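## Task

On the rear of the server facing the robot, the fourth power supply counting from the left sits only partway in its bay. Push it fully home so that its release lever snaps back and locks it. Do not plug anything into its power inlet. A second power supply also protrudes; it is part of another job, so leave it exactly where it is and never seat it. Do not unplug any other power supply's cable. All remaining power supplies, including spares, and the parts tray must finish in their current state. The work zone runs from the service shelf in front of the robot to the power supply bays, spans the shelf's width, and extends upward from the shelf surface; the parts tray rests loose on that shelf. When finished, release and move the gripper away; the result only counts if it stays in place without the robot holding it.

## Robot and tools

Robot: one six-joint arm carrying a two-finger parallel gripper. Every motion command is a single list (one row) of 9 numbers for that one arm; there is no second arm.

Frame: all printed positions use the scene frame. Its origin is on the table surface directly under the arm's base, +z is up, and +y points left when facing along +x. The base may be slightly tilted relative to the table, and the printed hand position can be off from the true one, more so at long reach.

Tool execute_actions, argument actions: a list holding at most one item, or empty.
- Empty list {"actions": []}: no command, just returns the current state.
- Motion item {"rows": [[...]], "steps": N}: N from 1 to 15 control steps of 1/30 s (default 15). Up to 15 rows; row k is used on step k and the final row repeats if there are fewer rows than steps.
- Wait item {"steps": N} with no rows: N up to 300; returns once N steps have elapsed since the previous result, with your reply time included.
- Optional pictures (true/false) chooses whether camera images come back; by default they do.

Row layout, in order: joint_1 waist, joint_2 shoulder, joint_3 elbow, joint_4 forearm roll, joint_5 wrist pitch, joint_6 wrist roll, then gripper position, gripper force_limit, gripper speed. The six joint values are absolute target angles in radians, in the same form printed in the Joint positions line (not offsets). Stated ranges: waist, shoulder, forearm roll, wrist pitch and wrist roll -6.283 to 6.283; elbow -2.792 to 2.792. A call is refused (nothing sent) if a target is more than 0.010 rad beyond a range end and farther out than the joint's current angle. Real ends may differ by up to 0.010 rad; a target beyond the real end is clipped there and the result may report "joint sent to its limit".

The three gripper numbers are each on a -1 to 1 scale. position is absolute: +1 fully open (140 mm), about -0.8 where pads touch, -1 closes until blocked. force_limit: roughly 14 N at -1, 60 N at 0, 107 N at +1 for parts up to 40 mm wide. speed: about 30 mm/s at -1, 140 at 0, 250 at +1.

Motion limits: joint target speeds are capped (2.09 rad/s waist and shoulder, 3.14 elbow, 3.93 for the three wrist joints) with 0.3 s acceleration, all joints synchronized. Targets are held within a lead of the measured angle (0.456 rad waist/shoulder, 0.683 elbow, 0.854 wrist joints), and scaled back if they would move the gripper over 70 mm from its measured spot. So big moves need several calls. Between calls the arm keeps heading to the last row's target until it nearly stops or a step is HELD.

Result lines: end_effector_position (metres) and end_effector_quat_wxyz give the gripper pose in the scene frame, plus linear (m/s) and angular (rad/s) velocities. That position is the point between the closed pads; fingers point along the gripper's +z and open along its y. Fingertips extend about 33 mm past it when closed, 9 mm when open, and move about 24 mm farther out while closing, so keep that clearance above surfaces. Joint positions and Joint velocities are in row order (rad, rad/s). Joint torques show holding torque; a change at rest signals contact, but readings carry offsets and noise. object_status: 0 moving, 1 blocked while opening, 2 blocked while closing (a grip), 3 reached target or pads met. position_measured is in counts, 3 fully open, 230 pads touching, not linear. "joint command not followed" means the clearance check altered targets; HELD marks steps where your row was partly or fully not sent. MOTOR HOT warns of heating from sustained load.

Tool zoom_image: camera (cam_head_left, cam_head_right or cam_wrist) and region [x0, y0, x1, y1] in pixels of that camera's 672x504 image, origin top-left, at most 504 by 504. Returns an enlarged crop of the latest image. Calibration (K, distortion, T_world_to_cam) is given per camera; fixed cameras may be off by a few degrees and millimetres, and the wrist camera pose follows the joint readings.

Tool finished_scene: argument scene, the number of the current scene. It ends that scene irreversibly, reports success, and gives the next task if any. Sending a reply without a tool call ends everything.

Hazards: a contact torque reaching a joint's load limit (waist 309, shoulder 309, elbow 145, wrist joints 40.9 N m) or an external force of 144 N anywhere on the arm causes a 10 s stop, skips the rest of the call, and the arm yields. Overheating brakes the arm similarly. Push the target power supply firmly but smoothly, avoid slamming, and do not touch the other sticking-out unit, other supplies, cables or the loose tray. Knocking anything out of the work zone ends the scene. Objects may occasionally get nudged by outside disturbances. At the end, open the gripper and pull back so the supply stays latched on its own. Faster, smoother, lower-effort runs are preferred.

Each tool is called after ">>>" as a command line: name --argument value for each argument, lists and objects as JSON in quotes; but a table of rows of numbers goes row by row, as --pt "numbers of a row", without its own name.

## Session

I'll start by looking at the current state.

>>> execute_actions --actions '[]'

Scene clock: 0.00 s of 5100.00 s.
end_effector_position=(+0.2456, +0.3237, +0.3245) position_measured=3 object_status=3 end_effector_quat_wxyz=(-0.095, -0.338, +0.717, +0.602) end_effector_velocity=(+0.000, -0.000, +0.000) end_effector_angular_velocity=(-0.000, +0.000, -0.001)
Joint positions: [0.104 0.043 2.295 1.    1.754 3.535]
Joint velocities: [-0.001 -0.    -0.    -0.     0.001  0.001]
Joint torques (N m, as the joint torque sensors report them, + toward a larger angle): no reading

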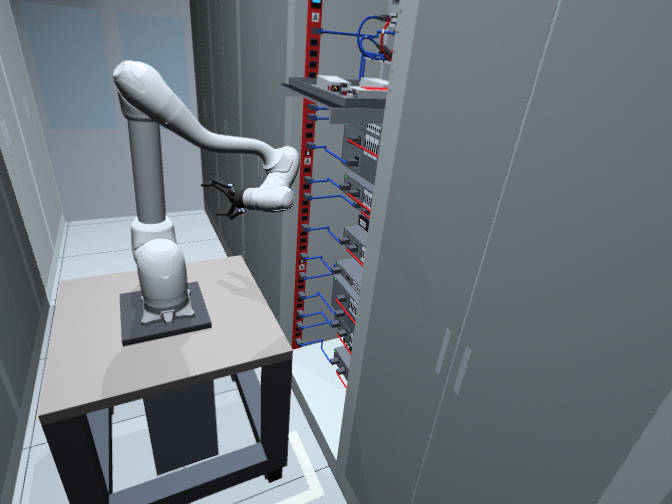

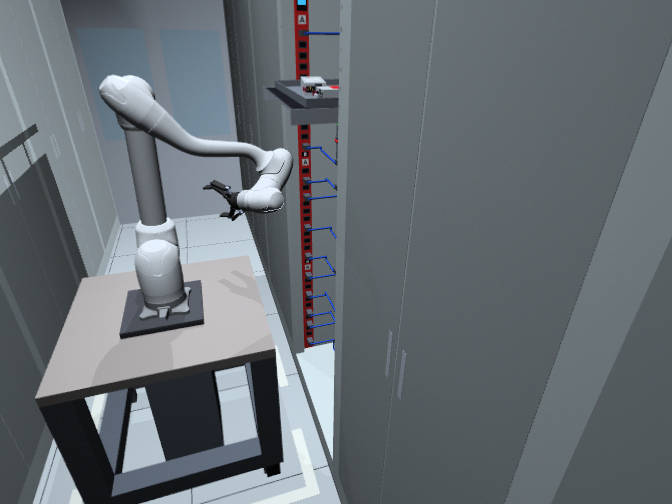

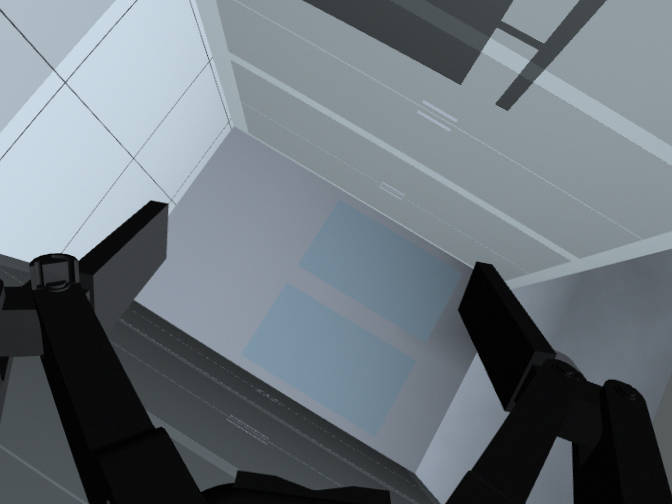

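>>> zoom_image --camera "cam_head_left" --region '[270, 0, 430, 140]'

>>> zoom_image --camera "cam_head_right" --region '[240, 0, 380, 140]'

Region (270, 0, 430, 140) of cam_head_left's 672x504 image, scaled by 3.150, with more detail than that image has; it fills the top 441 rows of this view, and the rest is white.

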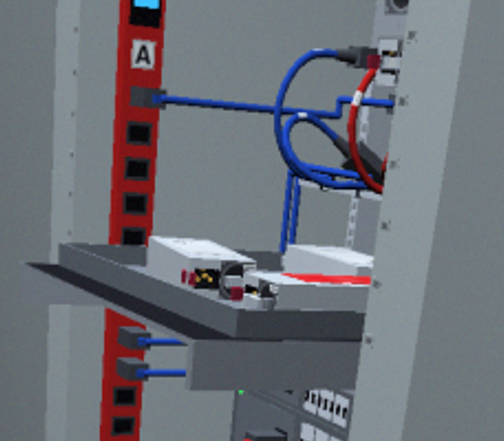

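Region (240, 0, 380, 140) of cam_head_right's 672x504 image, scaled by 3.600, with more detail than that image has.

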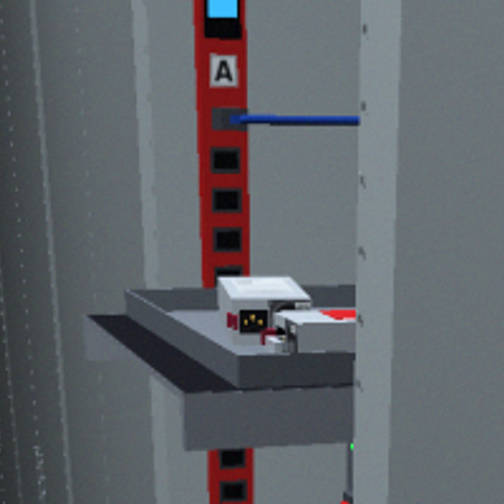

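>>> execute_actions --actions '[{"rows": [[0.08, -0.40, 2.10, 1.0, 1.754, 2.8, 1, 0, 0]], "steps": 15}]' --pictures false

Scene clock: 58.03 s of 5100.00 s.
end_effector_position=(+0.2311, +0.3178, +0.4850) position_measured=3 object_status=3 end_effector_quat_wxyz=(-0.265, +0.684, -0.522, -0.434) end_effector_velocity=(-0.137, -0.015, +0.358) end_effector_angular_velocity=(+0.460, -2.253, +0.599)
Joint positions: [ 0.083 -0.344  2.125  1.     1.754  2.894]
Joint velocities: [-0.041 -0.813 -0.358 -0.     0.001 -1.327]
Joint torques (N m, as the joint torque sensors report them, + toward a larger angle): [ -4.36   7.98 -31.38   3.6    0.17   0.22]
Steps of this call (steps 1 to 90: nothing new was sent; then 54.53 s passed at rest; steps 91 to 105: all 15 steps of this action). Readings (joint positions | what the end effector reports):
91: [0.104 0.042 2.295 1.000 1.754 3.535] | position_measured=3 object_status=3
92: [0.104 0.039 2.294 1.000 1.754 3.529] | position_measured=3 object_status=3
94: [0.102 0.010 2.280 1.000 1.754 3.479] | position_measured=3 object_status=3
98: [0.095 -0.122 2.222 1.000 1.754 3.262] | position_measured=3 object_status=3
105: the state above

>>> execute_actions --actions '[{"rows": [[0.06, -0.40, 1.25, 1.0, 1.5, 2.0, 1, 0, 0]], "steps": 15}]' --pictures false

Scene clock: 62.53 s of 5100.00 s.
end_effector_position=(+0.3182, +0.3210, +0.7125) position_measured=3 object_status=3 end_effector_quat_wxyz=(-0.465, +0.831, -0.280, -0.122) end_effector_velocity=(+0.119, +0.001, +0.515) end_effector_angular_velocity=(+0.029, -1.670, +0.201)
Joint positions: [ 0.071 -0.4    1.714  1.     1.632  2.417]
Joint velocities: [-0.019  0.002 -0.878 -0.    -0.248 -0.785]
Joint torques (N m, as the joint torque sensors report them, + toward a larger angle): [ -1.05  -2.74 -37.06   4.66  -1.17   0.28]
Steps of this call (steps 1 to 30: the robot went on to your last target; steps 31 to 120: nothing new was sent; steps 121 to 135: all 15 steps of this action). Readings (joint positions | what the end effector reports):
121: [0.080 -0.400 2.100 1.000 1.754 2.800] | position_measured=3 object_status=3
122: [0.080 -0.400 2.095 1.000 1.752 2.793] | position_measured=3 object_status=3
124: [0.079 -0.400 2.050 1.000 1.735 2.741] | position_measured=3 object_status=3
128: [0.076 -0.400 1.924 1.000 1.693 2.607] | position_measured=3 object_status=3
135: the state above

>>> execute_actions --actions '[{"rows": [[0.05, -0.40, 1.17, 0.0, 0.80, 1.571, 1, 0, 0]], "steps": 15}]' --pictures false

Scene clock: 64.87 s of 5100.00 s.
end_effector_position=(+0.4564, +0.1612, +1.0499) position_measured=3 object_status=3 end_effector_quat_wxyz=(-0.264, +0.794, -0.038, +0.547) end_effector_velocity=(+0.195, -0.424, +0.231) end_effector_angular_velocity=(-1.195, -1.147, -1.076)
Joint positions: [ 0.054 -0.4    1.204  0.433  1.094  1.751]
Joint velocities: [-0.014  0.    -0.104 -1.345 -0.912 -0.56 ]
Joint torques (N m, as the joint torque sensors report them, + toward a larger angle): [ -0.71   8.08 -29.03   3.28  -2.69  -0.24]
Steps of this call (steps 1 to 45: the robot went on to your last target; steps 46 to 55: nothing new was sent; steps 56 to 70: all 15 steps of this action). Readings (joint positions | what the end effector reports):
56: [0.060 -0.400 1.250 1.000 1.500 2.000] | position_measured=3 object_status=3
57: [0.060 -0.400 1.249 0.993 1.494 1.996] | position_measured=3 object_status=3
59: [0.059 -0.400 1.244 0.937 1.448 1.968] | position_measured=3 object_status=3
63: [0.057 -0.400 1.228 0.753 1.311 1.884] | position_measured=3 object_status=3
70: the state above

>>> execute_actions --actions '[{"steps": 45}]'

Scene clock: 66.87 s of 5100.00 s.
end_effector_position=(+0.4806, +0.0352, +1.1506) position_measured=3 object_status=3 end_effector_quat_wxyz=(-0.000, +0.707, +0.000, +0.707) end_effector_velocity=(-0.000, +0.000, +0.000) end_effector_angular_velocity=(+0.000, -0.000, +0.001)
Joint positions: [ 0.05  -0.4    1.17  -0.     0.8    1.571]
Joint velocities: [ 0.001 -0.    -0.    -0.     0.     0.001]
Joint torques (N m, as the joint torque sensors report them, + toward a larger angle): [ -1.02   6.62 -28.5    3.24  -3.     0.36]
Steps of this call (steps 1 to 30: the robot went on to your last target; steps 31 to 60: nothing new was sent). Readings (joint positions | what the end effector reports):
1: [0.054 -0.400 1.200 0.388 1.063 1.732] | position_measured=3 object_status=3
2: [0.053 -0.400 1.197 0.342 1.032 1.713] | position_measured=3 object_status=3
4: [0.052 -0.400 1.189 0.250 0.970 1.675] | position_measured=3 object_status=3
8: [0.051 -0.400 1.175 0.068 0.846 1.599] | position_measured=3 object_status=3
60: the state above
The arm was judged still, so your last target was given up. Only a new action makes it travel on or press farther. Fingers that are still opening or closing keep moving.
camera_calibration (this result's frames):
cam_wrist: T_world_to_cam=[[-0.00542144, -0.978556, 0.205908, -0.20517], [-0.414079, -0.185231, -0.891195, 1.2373], [0.910225, -0.0900937, -0.404196, 0.219171], [0, 0, 0, 1]] pos_world=[0.311735, 0.0481626, 1.23351]

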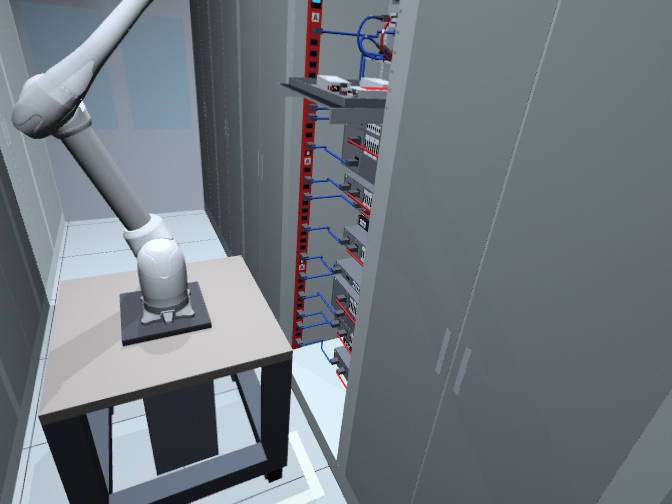

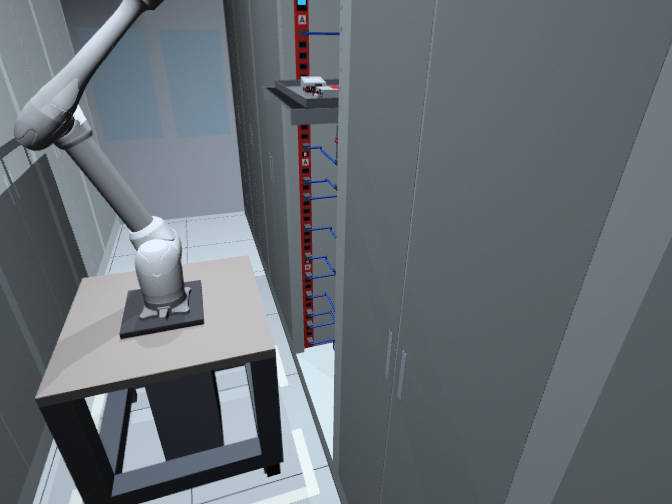

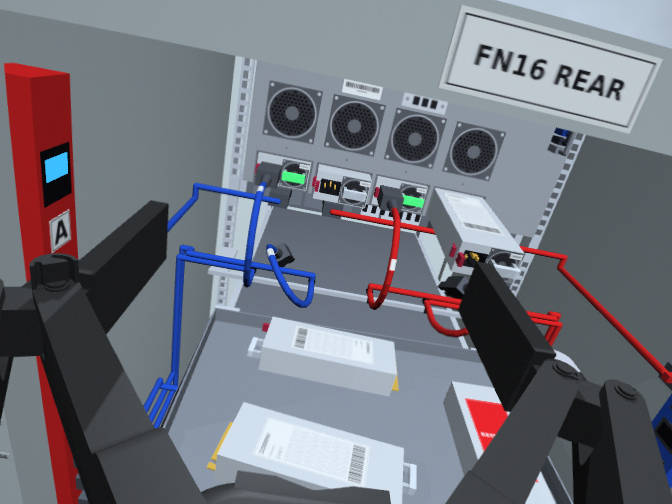

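>>> zoom_image --camera "cam_wrist" --region '[230, 130, 590, 350]'

Region (230, 130, 590, 350) of cam_wrist's 672x504 image, scaled by 1.400, with more detail than that image has.

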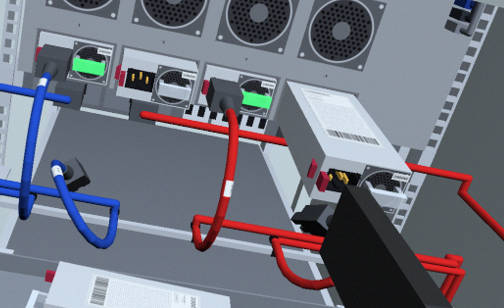

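>>> zoom_image --camera "cam_wrist" --region '[420, 170, 580, 340]'

>>> zoom_image --camera "cam_wrist" --region '[240, 140, 450, 240]'

Region (420, 170, 580, 340) of cam_wrist's 672x504 image, scaled by 2.965, with more detail than that image has; it fills the left 474 columns of this view, and the rest is white.

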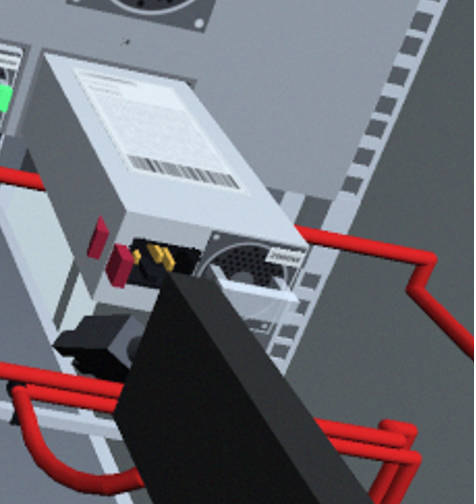

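Region (240, 140, 450, 240) of cam_wrist's 672x504 image, scaled by 2.400, with more detail than that image has; it fills the top 240 rows of this view, and the rest is white.

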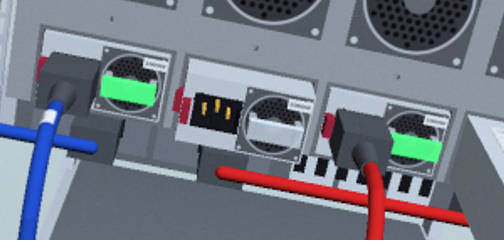

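>>> execute_actions --actions '[{"rows": [[-0.6137, -0.2306, 1.2592, 0.9861, 0.8291, 0.7752, 1, 0, 0]], "steps": 15}]' --pictures false

>>> execute_actions --actions '[{"steps": 30}]'

Scene clock: 147.00 s of 5100.00 s.
end_effector_position=(+0.5986, -0.0565, +1.0782) position_measured=3 object_status=3 end_effector_quat_wxyz=(-0.011, +0.732, +0.027, +0.681) end_effector_velocity=(+0.150, -0.399, -0.068) end_effector_angular_velocity=(+0.084, -0.121, -0.138)
Joint positions: [-0.348 -0.289  1.229  0.637  0.819  1.048]
Joint velocities: [-0.988  0.217  0.112  1.289  0.037 -1.007]
Joint torques (N m, as the joint torque sensors report them, + toward a larger angle): [ -1.61 -12.   -30.65   4.23  -3.11   0.02]
Steps of this call (steps 1 to 90: nothing new was sent; then 76.63 s passed at rest; steps 91 to 105: all 15 steps of this action). Readings (joint positions | what the end effector reports):
91: [0.050 -0.400 1.170 0.000 0.800 1.571] | position_measured=3 object_status=3
92: [0.046 -0.399 1.170 0.007 0.800 1.564] | position_measured=3 object_status=3
94: [0.017 -0.388 1.176 0.063 0.802 1.512] | position_measured=3 object_status=3
98: [-0.106 -0.346 1.199 0.292 0.809 1.317] | position_measured=3 object_status=3
105: the state above

Scene clock: 148.00 s of 5100.00 s.
end_effector_position=(+0.6198, -0.1802, +1.0700) position_measured=3 object_status=3 end_effector_quat_wxyz=(+0.000, +0.707, -0.000, +0.707) end_effector_velocity=(-0.000, +0.001, +0.000) end_effector_angular_velocity=(-0.001, +0.000, +0.002)
Joint positions: [-0.614 -0.231  1.259  0.986  0.829  0.775]
Joint velocities: [ 0.001 -0.    -0.001 -0.     0.001 -0.   ]
Joint torques (N m, as the joint torque sensors report them, + toward a larger angle): [ -2.   -13.71 -33.65   3.58  -2.14   0.38]
Steps of this call (steps 1 to 30: the robot went on to your last target). Readings (joint positions | what the end effector reports):
1: [-0.381 -0.281 1.232 0.680 0.820 1.014] | position_measured=3 object_status=3
2: [-0.414 -0.274 1.236 0.723 0.822 0.980] | position_measured=3 object_status=3
4: [-0.477 -0.260 1.244 0.807 0.824 0.915] | position_measured=3 object_status=3
8: [-0.589 -0.236 1.256 0.953 0.828 0.801] | position_measured=3 object_status=3
30: the state above
The arm was judged still, so your last target was given up. Only a new action makes it travel on or press farther. Fingers that are still opening or closing keep moving.
camera_calibration (this result's frames):
cam_wrist: T_world_to_cam=[[-0.00668532, -0.978502, 0.206129, -0.397997], [-0.415064, -0.184823, -0.890821, 1.18355], [0.909768, -0.0915122, -0.404905, 0.0412209], [0, 0, 0, 1]] pos_world=[0.451087, -0.166921, 1.15306]

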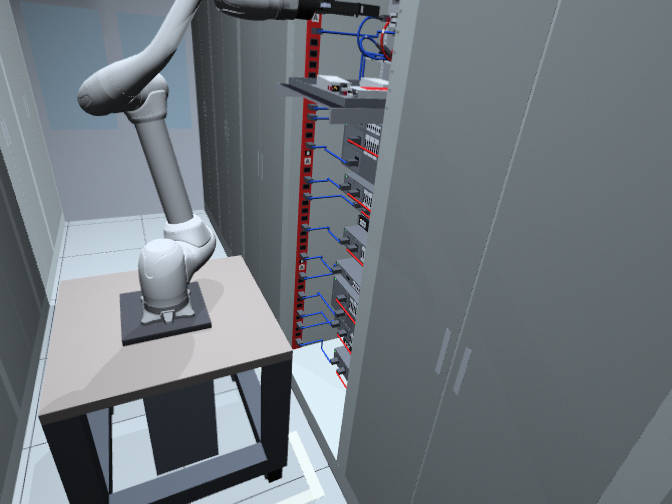

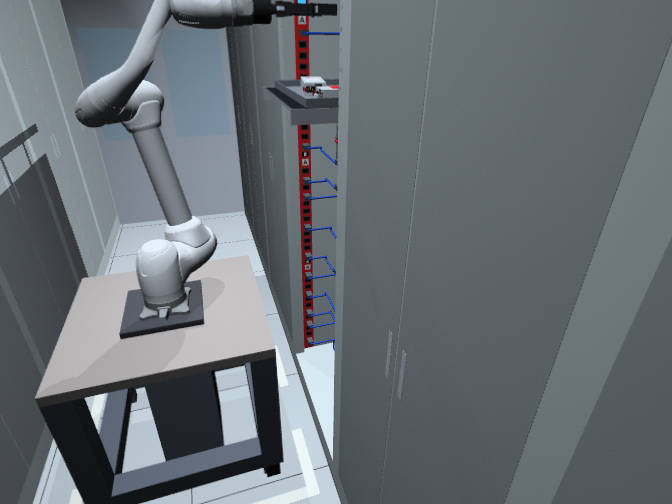

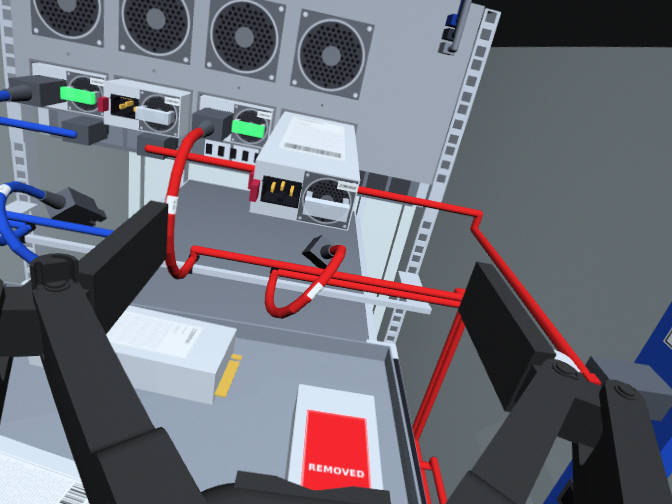

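>>> zoom_image --camera "cam_wrist" --region '[230, 90, 390, 280]'

Region (230, 90, 390, 280) of cam_wrist's 672x504 image, scaled by 2.653, with more detail than that image has; it fills the left 424 columns of this view, and the rest is white.

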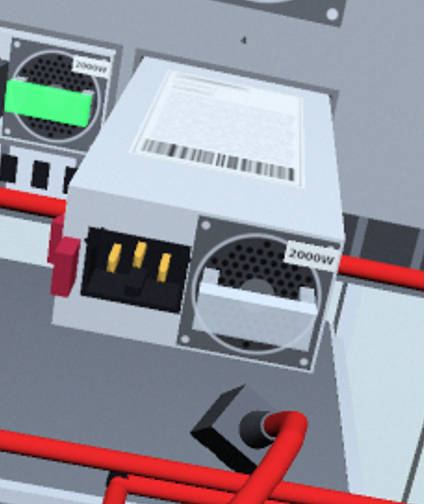

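>>> zoom_image --camera "cam_wrist" --region '[340, 0, 560, 360]'

Region (340, 0, 560, 360) of cam_wrist's 672x504 image, scaled by 1.400, with more detail than that image has.

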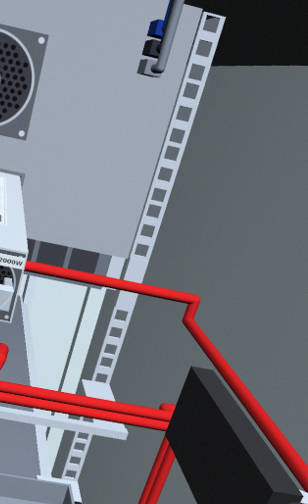

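>>> zoom_image --camera "cam_wrist" --region '[240, 150, 370, 240]'

Region (240, 150, 370, 240) of cam_wrist's 672x504 image, scaled by 3.877, with more detail than that image has; it fills the top 349 rows of this view, and the rest is white.

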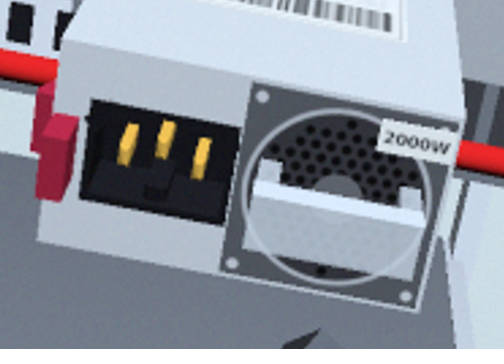

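>>> execute_actions --actions '[{"rows": [[-0.5052, -0.1870, 1.3024, 0.9524, 0.7014, 0.7499, -1, 0, 0.5]], "steps": 15}]' --pictures false

>>> execute_actions --actions '[{"steps": 20}]'

Scene clock: 229.03 s of 5100.00 s.
end_effector_position=(+0.6799, -0.1743, +1.0330) position_measured=144 object_status=0 end_effector_quat_wxyz=(+0.000, +0.707, -0.000, +0.707) end_effector_velocity=(+0.001, -0.000, -0.001) end_effector_angular_velocity=(-0.001, +0.002, +0.000)
Joint positions: [-0.505 -0.187  1.302  0.952  0.701  0.75 ]
Joint velocities: [ 0.     0.     0.001 -0.001  0.    -0.001]
Joint torques (N m, as the joint torque sensors report them, + toward a larger angle): [ -2.55 -21.43 -35.58   3.59  -2.18   0.25]
Steps of this call (steps 1 to 90: nothing new was sent; then 77.53 s passed at rest; steps 91 to 105: all 15 steps of this action). Readings (joint positions | what the end effector reports):
91: [-0.614 -0.231 1.259 0.986 0.829 0.775] | position_measured=3 object_status=0
92: [-0.610 -0.229 1.260 0.986 0.824 0.774] | position_measured=7 object_status=0
94: [-0.581 -0.218 1.272 0.976 0.790 0.767] | position_measured=28 object_status=0
98: [-0.508 -0.187 1.302 0.953 0.704 0.750] | position_measured=70 object_status=0
105: the state above

Scene clock: 229.70 s of 5100.00 s.
end_effector_position=(+0.6799, -0.1742, +1.0330) position_measured=233 object_status=3 end_effector_quat_wxyz=(+0.000, +0.707, -0.000, +0.707) end_effector_velocity=(-0.001, +0.002, +0.002) end_effector_angular_velocity=(-0.001, -0.002, +0.002)
Joint positions: [-0.505 -0.187  1.302  0.952  0.701  0.75 ]
Joint velocities: [ 0.002 -0.002 -0.    -0.    -0.     0.   ]
Joint torques (N m, as the joint torque sensors report them, + toward a larger angle): [ -2.42 -21.24 -35.33   3.61  -2.21   0.3 ]
Steps of this call (steps 1 to 15: the robot went on to your last target; steps 16 to 20: nothing new was sent). Readings (joint positions | what the end effector reports):
1: [-0.505 -0.187 1.302 0.952 0.701 0.750] | position_measured=154 object_status=0
2: [-0.505 -0.187 1.302 0.952 0.701 0.750] | position_measured=165 object_status=0
4: [-0.505 -0.187 1.302 0.952 0.701 0.750] | position_measured=186 object_status=0
8: [-0.505 -0.187 1.302 0.952 0.701 0.750] | position_measured=228 object_status=0
20: the state above
The arm was judged still, so your last target was given up. Only a new action makes it travel on or press farther. Fingers that are still opening or closing keep moving.
camera_calibration (this result's frames):
cam_wrist: T_world_to_cam=[[-0.00678916, -0.978509, 0.206094, -0.38405], [-0.415055, -0.18475, -0.89084, 1.17663], [0.909771, -0.0915886, -0.404881, -0.0278927], [0, 0, 0, 1]] pos_world=[0.511133, -0.16097, 1.11604]

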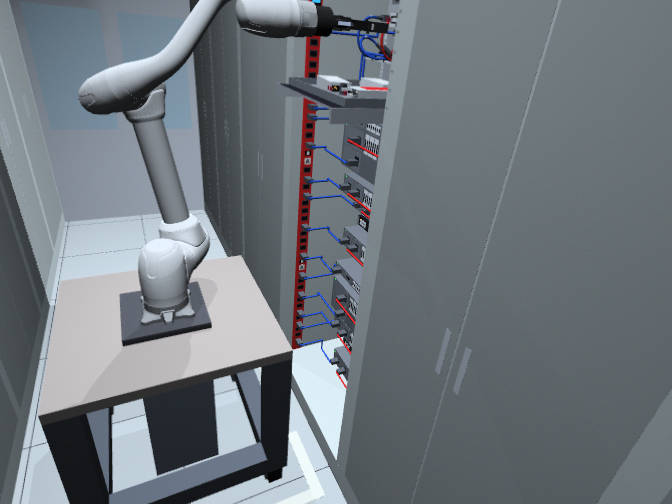

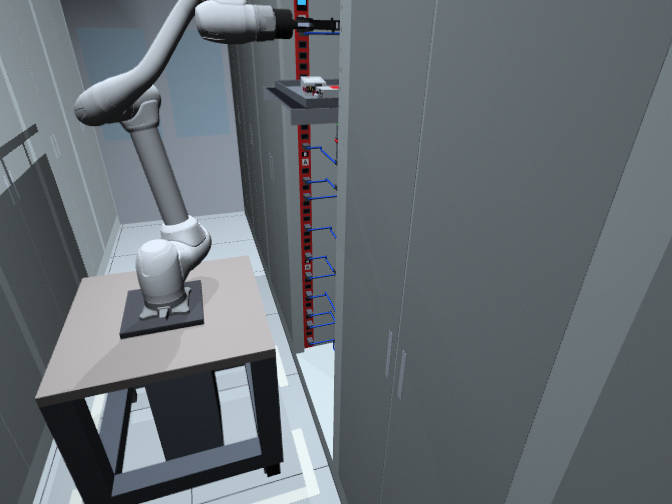

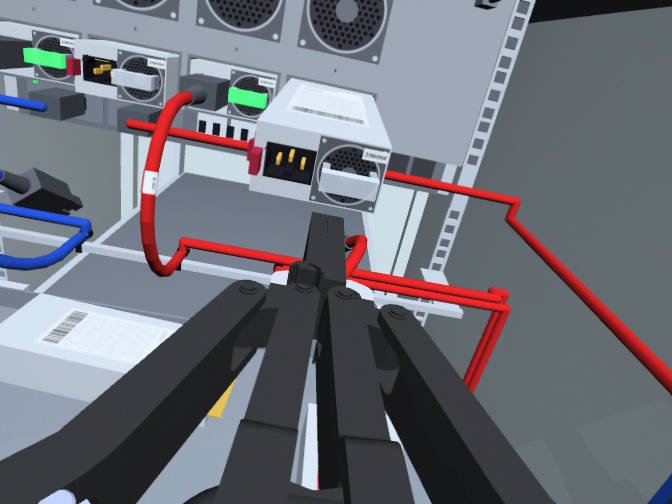

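>>> zoom_image --camera "cam_wrist" --region '[235, 70, 405, 280]'

Region (235, 70, 405, 280) of cam_wrist's 672x504 image, scaled by 2.400, with more detail than that image has; it fills the left 408 columns of this view, and the rest is white.

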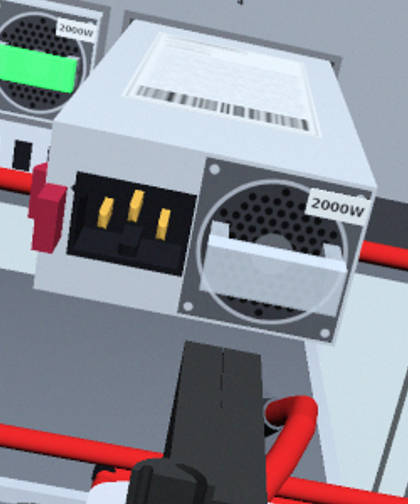

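>>> zoom_image --camera "cam_wrist" --region '[170, 40, 400, 160]'

Region (170, 40, 400, 160) of cam_wrist's 672x504 image, scaled by 2.191, with more detail than that image has; it fills the top 263 rows of this view, and the rest is white.

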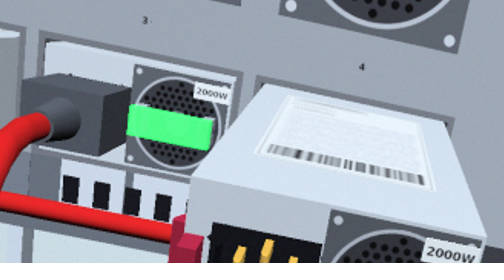

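>>> execute_actions --actions '[{"rows": [[-0.5032,-0.1848,1.3007,0.9506,0.6997,0.7511,-1,0,0.5],[-0.5003,-0.1817,1.2982,0.9481,0.6972,0.7527,-1,0,0.5],[-0.4971,-0.1782,1.2954,0.9453,0.6945,0.7545,-1,0,0.5],[-0.4938,-0.1747,1.2926,0.9425,0.6917,0.7563,-1,0,0.5],[-0.4906,-0.1712,1.2898,0.9396,0.6889,0.7582,-1,0,0.5],[-0.4873,-0.1677,1.2870,0.9368,0.6862,0.7600,-1,0,0.5],[-0.4841,-0.1642,1.2843,0.9339,0.6834,0.7619,-1,0,0.5],[-0.4808,-0.1607,1.2815,0.9311,0.6806,0.7637,-1,0,0.5],[-0.4776,-0.1572,1.2787,0.9283,0.6779,0.7655,-1,0,0.5],[-0.4743,-0.1537,1.2759,0.9254,0.6751,0.7674,-1,0,0.5],[-0.4711,-0.1502,1.2731,0.9226,0.6723,0.7692,-1,0,0.5],[-0.4687,-0.1476,1.2710,0.9205,0.6703,0.7706,-1,0,0.5],[-0.4666,-0.1454,1.2692,0.9187,0.6685,0.7718,-1,0,0.5],[-0.4654,-0.1441,1.2682,0.9176,0.6675,0.7724,-1,0,0.5],[-0.4646,-0.1432,1.2675,0.9169,0.6668,0.7729,-1,0,0.5]], "steps": 15}]' --pictures false

>>> execute_actions --actions '[{"steps": 12}]'

Scene clock: 285.23 s of 5100.00 s.
end_effector_position=(+0.7102, -0.1743, +1.0330) position_measured=233 object_status=3 end_effector_quat_wxyz=(+0.000, +0.707, -0.000, +0.707) end_effector_velocity=(+0.036, +0.000, -0.001) end_effector_angular_velocity=(-0.001, -0.000, -0.001)
Joint positions: [-0.467 -0.145  1.269  0.919  0.669  0.772]
Joint velocities: [ 0.044  0.049 -0.039 -0.041 -0.039  0.026]
Joint torques (N m, as the joint torque sensors report them, + toward a larger angle): [  1.02 -30.89 -37.58   3.8   -2.63   0.15]
Steps of this call (steps 1 to 90: nothing new was sent; then 52.03 s passed at rest; steps 91 to 105: all 15 steps of this action). Readings (joint positions | what the end effector reports):
91: [-0.505 -0.187 1.302 0.952 0.701 0.750] | position_measured=233 object_status=3
92: [-0.504 -0.186 1.302 0.952 0.701 0.750] | position_measured=233 object_status=3
94: [-0.500 -0.181 1.298 0.948 0.697 0.753] | position_measured=233 object_status=3
98: [-0.487 -0.167 1.287 0.937 0.686 0.760] | position_measured=233 object_status=3
105: the state above

Scene clock: 285.63 s of 5100.00 s.
end_effector_position=(+0.7119, -0.1742, +1.0330) position_measured=233 object_status=3 end_effector_quat_wxyz=(+0.000, +0.707, -0.000, +0.707) end_effector_velocity=(+0.001, -0.001, -0.002) end_effector_angular_velocity=(+0.002, +0.003, -0.001)
Joint positions: [-0.465 -0.143  1.268  0.917  0.667  0.773]
Joint velocities: [-0.001  0.001  0.002 -0.     0.     0.001]
Joint torques (N m, as the joint torque sensors report them, + toward a larger angle): [ -2.45 -25.73 -35.35   3.68  -2.2    0.33]
Steps of this call (steps 1 to 12: the robot went on to your last target). Readings (joint positions | what the end effector reports):
1: [-0.465 -0.144 1.268 0.918 0.668 0.772] | position_measured=233 object_status=3
2: [-0.465 -0.143 1.268 0.917 0.667 0.773] | position_measured=233 object_status=3
4: [-0.465 -0.143 1.268 0.917 0.667 0.773] | position_measured=233 object_status=3
8: [-0.465 -0.143 1.268 0.917 0.667 0.773] | position_measured=233 object_status=3
12: the state above
camera_calibration (this result's frames):
cam_wrist: T_world_to_cam=[[-0.00670663, -0.97851, 0.206093, -0.38385], [-0.415061, -0.184781, -0.890831, 1.18988], [0.909769, -0.0915155, -0.404902, -0.0569676], [0, 0, 0, 1]] pos_world=[0.543124, -0.160948, 1.11602]

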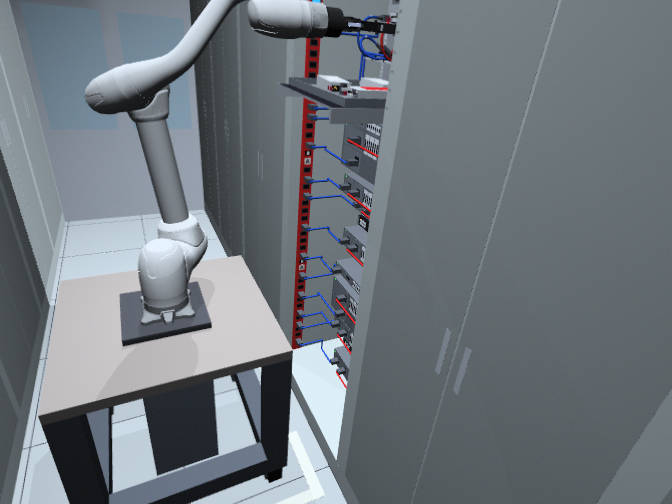

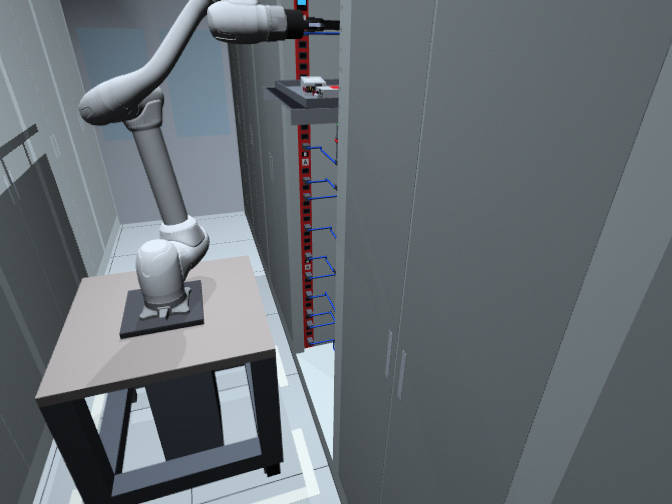

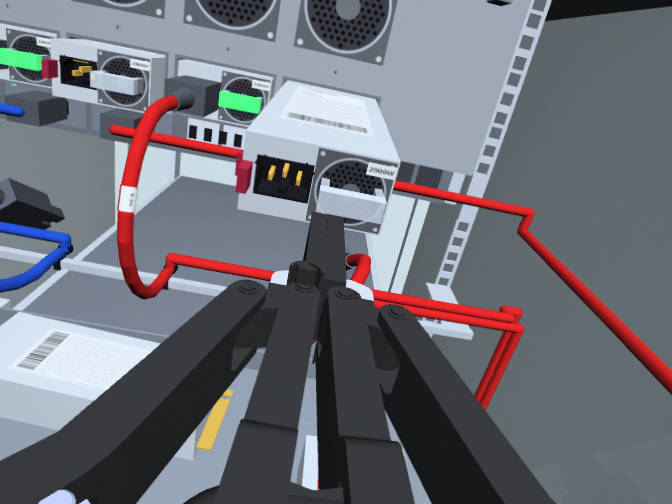

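>>> zoom_image --camera "cam_wrist" --region '[230, 120, 410, 260]'

Region (230, 120, 410, 260) of cam_wrist's 672x504 image, scaled by 2.800, with more detail than that image has.

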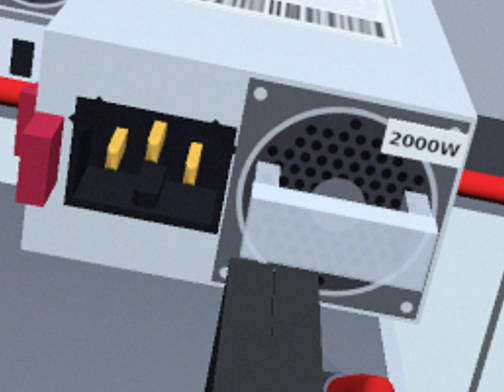

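>>> execute_actions --actions '[{"rows": [[-0.4646,-0.1424,1.2649,0.9151,0.6680,0.7752,-1,0,0.5],[-0.4646,-0.1417,1.2622,0.9132,0.6691,0.7776,-1,0,0.5],[-0.4646,-0.1409,1.2596,0.9114,0.6703,0.7799,-1,0,0.5],[-0.4646,-0.1402,1.2570,0.9096,0.6714,0.7823,-1,0,0.5],[-0.4646,-0.1394,1.2544,0.9077,0.6726,0.7846,-1,0,0.5],[-0.4646,-0.1387,1.2517,0.9059,0.6738,0.7870,-1,0,0.5],[-0.4646,-0.1379,1.2491,0.9041,0.6749,0.7893,-1,0,0.5],[-0.4646,-0.1372,1.2465,0.9022,0.6761,0.7917,-1,0,0.5],[-0.4646,-0.1364,1.2439,0.9004,0.6772,0.7940,-1,0,0.5],[-0.4646,-0.1357,1.2412,0.8986,0.6784,0.7964,-1,0,0.5],[-0.4646,-0.1349,1.2386,0.8967,0.6796,0.7987,-1,0,0.5],[-0.4646,-0.1342,1.2360,0.8949,0.6807,0.8011,-1,0,0.5],[-0.4646,-0.1334,1.2334,0.8931,0.6819,0.8034,-1,0,0.5],[-0.4646,-0.1327,1.2307,0.8912,0.6830,0.8058,-1,0,0.5],[-0.4646,-0.1319,1.2281,0.8894,0.6842,0.8081,-1,0,0.5]], "steps": 15}]' --pictures false

>>> execute_actions --actions '[{"steps": 12}]'

Scene clock: 301.60 s of 5100.00 s.
end_effector_position=(+0.7119, -0.1742, +1.0462) position_measured=233 object_status=3 end_effector_quat_wxyz=(+0.000, +0.707, -0.000, +0.707) end_effector_velocity=(-0.001, -0.001, +0.031) end_effector_angular_velocity=(-0.001, -0.002, -0.003)
Joint positions: [-0.465 -0.133  1.233  0.893  0.682  0.804]
Joint velocities: [-0.002  0.022 -0.079 -0.054  0.034  0.069]
Joint torques (N m, as the joint torque sensors report them, + toward a larger angle): [ -3.02 -32.49 -37.3    4.67  -3.55   0.32]
Steps of this call (steps 1 to 15: the robot went on to your last target; steps 16 to 100: nothing new was sent; then 12.13 s passed at rest; steps 101 to 115: all 15 steps of this action). Readings (joint positions | what the end effector reports):
101: [-0.465 -0.143 1.267 0.917 0.667 0.773] | position_measured=233 object_status=3
102: [-0.465 -0.143 1.266 0.916 0.667 0.774] | position_measured=233 object_status=3
104: [-0.465 -0.142 1.262 0.913 0.669 0.778] | position_measured=233 object_status=3
108: [-0.465 -0.139 1.251 0.906 0.674 0.787] | position_measured=233 object_status=3
115: the state above

Scene clock: 302.00 s of 5100.00 s.
end_effector_position=(+0.7119, -0.1742, +1.0480) position_measured=233 object_status=3 end_effector_quat_wxyz=(+0.000, +0.707, -0.000, +0.707) end_effector_velocity=(+0.001, -0.000, -0.001) end_effector_angular_velocity=(+0.001, +0.001, +0.001)
Joint positions: [-0.465 -0.132  1.228  0.889  0.684  0.808]
Joint velocities: [-0.     0.001 -0.    -0.     0.001  0.   ]
Joint torques (N m, as the joint torque sensors report them, + toward a larger angle): [ -2.23 -31.6  -38.76   4.26  -3.5    0.39]
Steps of this call (steps 1 to 12: the robot went on to your last target). Readings (joint positions | what the end effector reports):
1: [-0.465 -0.133 1.230 0.891 0.683 0.806] | position_measured=233 object_status=3
2: [-0.465 -0.132 1.229 0.890 0.684 0.807] | position_measured=233 object_status=3
4: [-0.465 -0.132 1.228 0.889 0.684 0.808] | position_measured=233 object_status=3
8: [-0.465 -0.132 1.228 0.889 0.684 0.808] | position_measured=233 object_status=3
12: the state above
camera_calibration (this result's frames):
cam_wrist: T_world_to_cam=[[-0.00668074, -0.9785, 0.206137, -0.386986], [-0.41506, -0.184832, -0.890821, 1.20323], [0.909769, -0.0915106, -0.404902, -0.0508742], [0, 0, 0, 1]] pos_world=[0.543113, -0.160925, 1.13104]

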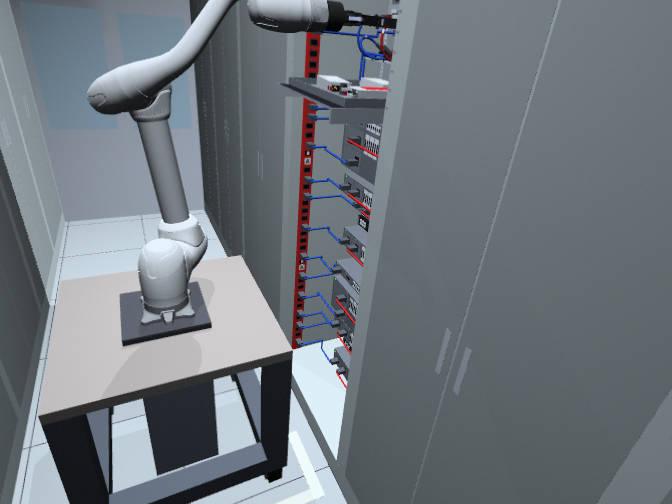

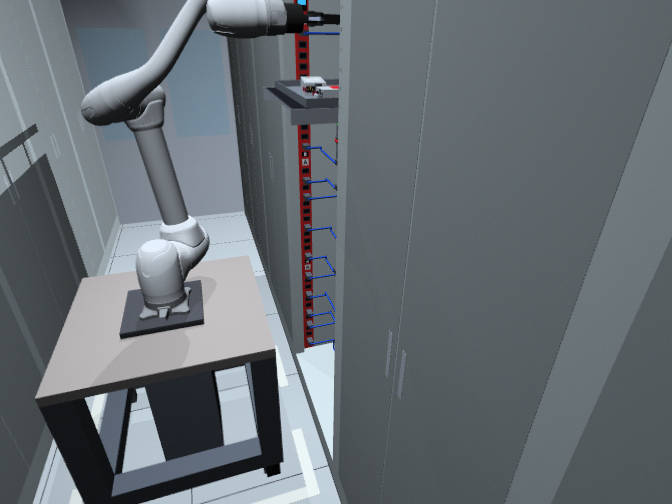

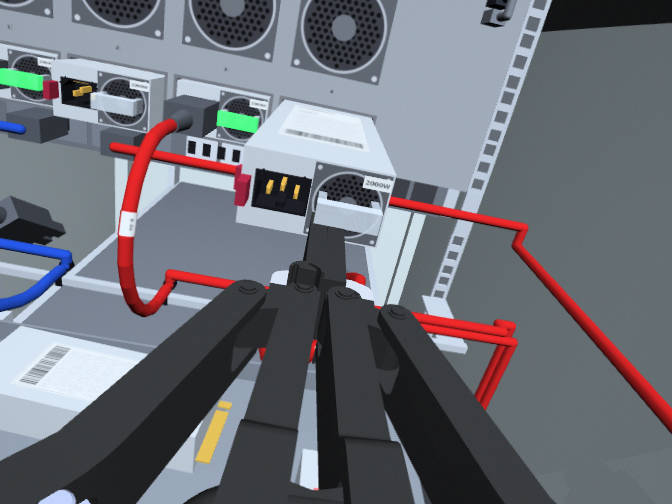

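>>> zoom_image --camera "cam_wrist" --region '[225, 85, 415, 265]'

Region (225, 85, 415, 265) of cam_wrist's 672x504 image, scaled by 2.653, with more detail than that image has; it fills the top 477 rows of this view, and the rest is white.

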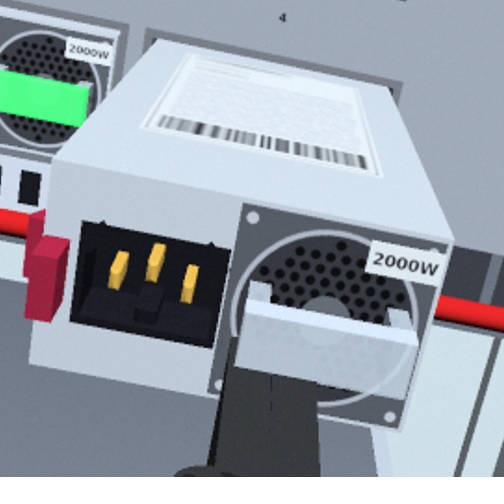

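>>> execute_actions --actions '[{"rows": [[-0.4635,-0.1305,1.2268,0.8882,0.6834,0.8089,-1,0,0.5],[-0.4624,-0.1291,1.2255,0.8871,0.6825,0.8098,-1,0,0.5],[-0.4613,-0.1276,1.2242,0.8859,0.6817,0.8106,-1,0,0.5],[-0.4602,-0.1262,1.2229,0.8848,0.6809,0.8115,-1,0,0.5],[-0.4591,-0.1248,1.2217,0.8836,0.6801,0.8123,-1,0,0.5],[-0.4577,-0.1229,1.2199,0.8820,0.6790,0.8135,-1,0,0.5],[-0.4562,-0.1210,1.2182,0.8805,0.6779,0.8146,-1,0,0.5],[-0.4544,-0.1186,1.2161,0.8786,0.6765,0.8160,-1,0,0.5],[-0.4526,-0.1163,1.2139,0.8766,0.6751,0.8174,-1,0,0.5],[-0.4508,-0.1139,1.2118,0.8747,0.6737,0.8189,-1,0,0.5],[-0.4489,-0.1115,1.2096,0.8728,0.6723,0.8203,-1,0,0.5],[-0.4471,-0.1091,1.2075,0.8708,0.6710,0.8217,-1,0,0.5],[-0.4453,-0.1068,1.2053,0.8689,0.6696,0.8231,-1,0,0.5],[-0.4439,-0.1049,1.2036,0.8673,0.6685,0.8242,-1,0,0.5],[-0.4428,-0.1035,1.2023,0.8662,0.6676,0.8251,-1,0,0.5]], "steps": 15}]' --pictures false

>>> execute_actions --actions '[{"steps": 10}]'

Scene clock: 351.53 s of 5100.00 s.
end_effector_position=(+0.7294, -0.1745, +1.0486) position_measured=233 object_status=3 end_effector_quat_wxyz=(+0.000, +0.707, -0.000, +0.707) end_effector_velocity=(+0.042, +0.000, +0.001) end_effector_angular_velocity=(-0.000, -0.000, +0.000)
Joint positions: [-0.445 -0.107  1.205  0.869  0.669  0.823]
Joint velocities: [ 0.047  0.06  -0.054 -0.05  -0.035  0.036]
Joint torques (N m, as the joint torque sensors report them, + toward a larger angle): [ -2.09 -30.96 -38.03   4.23  -2.96   0.36]
Steps of this call (steps 1 to 15: the robot went on to your last target; steps 16 to 100: nothing new was sent; then 45.70 s passed at rest; steps 101 to 115: all 15 steps of this action). Readings (joint positions | what the end effector reports):
101: [-0.465 -0.132 1.228 0.889 0.684 0.808] | position_measured=233 object_status=3
102: [-0.464 -0.131 1.227 0.889 0.684 0.809] | position_measured=233 object_status=3
104: [-0.462 -0.129 1.225 0.887 0.683 0.810] | position_measured=233 object_status=3
108: [-0.457 -0.123 1.220 0.882 0.679 0.814] | position_measured=233 object_status=3
115: the state above

Scene clock: 351.87 s of 5100.00 s.
end_effector_position=(+0.7315, -0.1745, +1.0488) position_measured=233 object_status=3 end_effector_quat_wxyz=(+0.000, +0.707, -0.000, +0.707) end_effector_velocity=(+0.001, -0.001, -0.001) end_effector_angular_velocity=(+0.001, +0.001, -0.001)
Joint positions: [-0.443 -0.104  1.202  0.866  0.668  0.825]
Joint velocities: [-0.     0.001  0.    -0.    -0.     0.   ]
Joint torques (N m, as the joint torque sensors report them, + toward a larger angle): [ -0.6  -28.93 -36.22   4.14  -3.01   0.43]
Steps of this call (steps 1 to 10: the robot went on to your last target). Readings (joint positions | what the end effector reports):
1: [-0.444 -0.105 1.204 0.867 0.668 0.824] | position_measured=233 object_status=3
2: [-0.443 -0.104 1.203 0.867 0.668 0.825] | position_measured=233 object_status=3
4: [-0.443 -0.104 1.202 0.866 0.668 0.825] | position_measured=233 object_status=3
8: [-0.443 -0.104 1.202 0.866 0.668 0.825] | position_measured=233 object_status=3
10: the state above
camera_calibration (this result's frames):
cam_wrist: T_world_to_cam=[[-0.00681095, -0.978527, 0.206006, -0.387083], [-0.415164, -0.18465, -0.89081, 1.21211], [0.909721, -0.0915937, -0.404992, -0.0683807], [0, 0, 0, 1]] pos_world=[0.562798, -0.161217, 1.13181]

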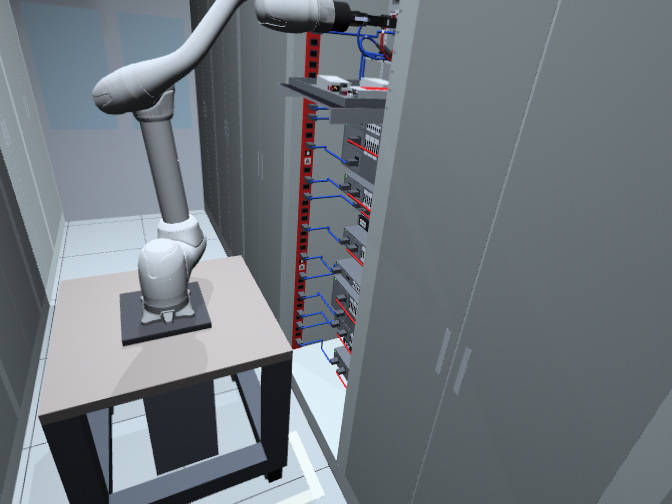

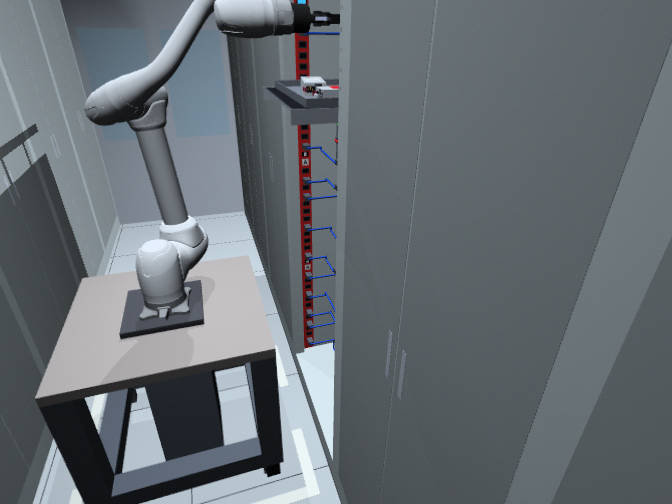

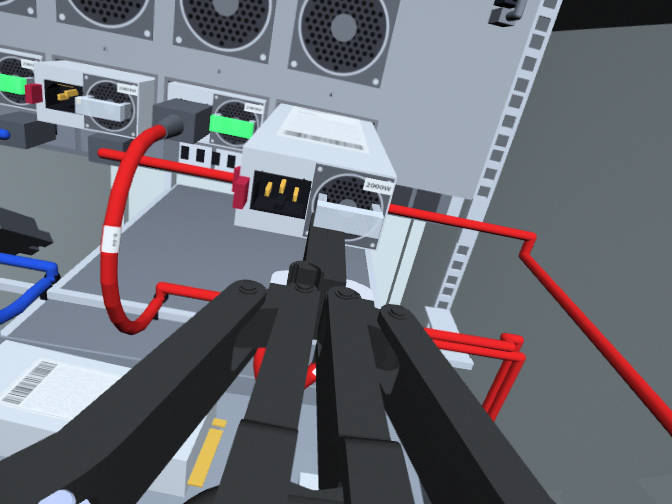

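>>> execute_actions --actions '[{"rows": [[-0.4417,-0.1020,1.2010,0.8650,0.6668,0.8259,-1,0,0.5],[-0.4400,-0.0999,1.1990,0.8632,0.6655,0.8272,-1,0,0.5],[-0.4378,-0.0970,1.1964,0.8609,0.6639,0.8289,-1,0,0.5],[-0.4350,-0.0934,1.1932,0.8580,0.6618,0.8311,-1,0,0.5],[-0.4317,-0.0891,1.1893,0.8545,0.6593,0.8337,-1,0,0.5],[-0.4282,-0.0845,1.1851,0.8507,0.6566,0.8364,-1,0,0.5],[-0.4253,-0.0801,1.1808,0.8472,0.6546,0.8391,-1,0,0.5],[-0.4224,-0.0756,1.1765,0.8438,0.6526,0.8418,-1,0,0.5],[-0.4196,-0.0712,1.1722,0.8403,0.6506,0.8445,-1,0,0.5],[-0.4167,-0.0667,1.1680,0.8368,0.6486,0.8472,-1,0,0.5],[-0.4138,-0.0623,1.1637,0.8334,0.6466,0.8499,-1,0,0.5],[-0.4109,-0.0579,1.1594,0.8299,0.6446,0.8525,-1,0,0.5],[-0.4080,-0.0534,1.1551,0.8265,0.6426,0.8552,-1,0,0.5],[-0.4052,-0.0490,1.1508,0.8230,0.6406,0.8579,-1,0,0.5],[-0.4023,-0.0445,1.1465,0.8195,0.6386,0.8606,-1,0,0.5]], "steps": 15}]' --pictures false

Scene clock: 369.50 s of 5100.00 s.
end_effector_position=(+0.7658, -0.1745, +1.0497) position_measured=233 object_status=3 end_effector_quat_wxyz=(+0.000, +0.707, -0.000, +0.707) end_effector_velocity=(+0.087, +0.001, +0.004) end_effector_angular_velocity=(-0.001, -0.002, +0.000)
Joint positions: [-0.408 -0.053  1.155  0.826  0.643  0.855]
Joint velocities: [ 0.085  0.129 -0.127 -0.103 -0.058  0.08 ]
Joint torques (N m, as the joint torque sensors report them, + toward a larger angle): [  0.95 -31.27 -35.06   4.15  -3.17   0.32]
Steps of this call (steps 1 to 15: the robot went on to your last target; steps 16 to 100: nothing new was sent; then 13.80 s passed at rest; steps 101 to 115: all 15 steps of this action). Readings (joint positions | what the end effector reports):
101: [-0.443 -0.103 1.202 0.866 0.668 0.825] | position_measured=233 object_status=3
102: [-0.442 -0.103 1.202 0.866 0.667 0.826] | position_measured=233 object_status=3
104: [-0.439 -0.099 1.198 0.863 0.665 0.828] | position_measured=233 object_status=3
108: [-0.428 -0.084 1.185 0.851 0.657 0.837] | position_measured=233 object_status=3
115: the state above


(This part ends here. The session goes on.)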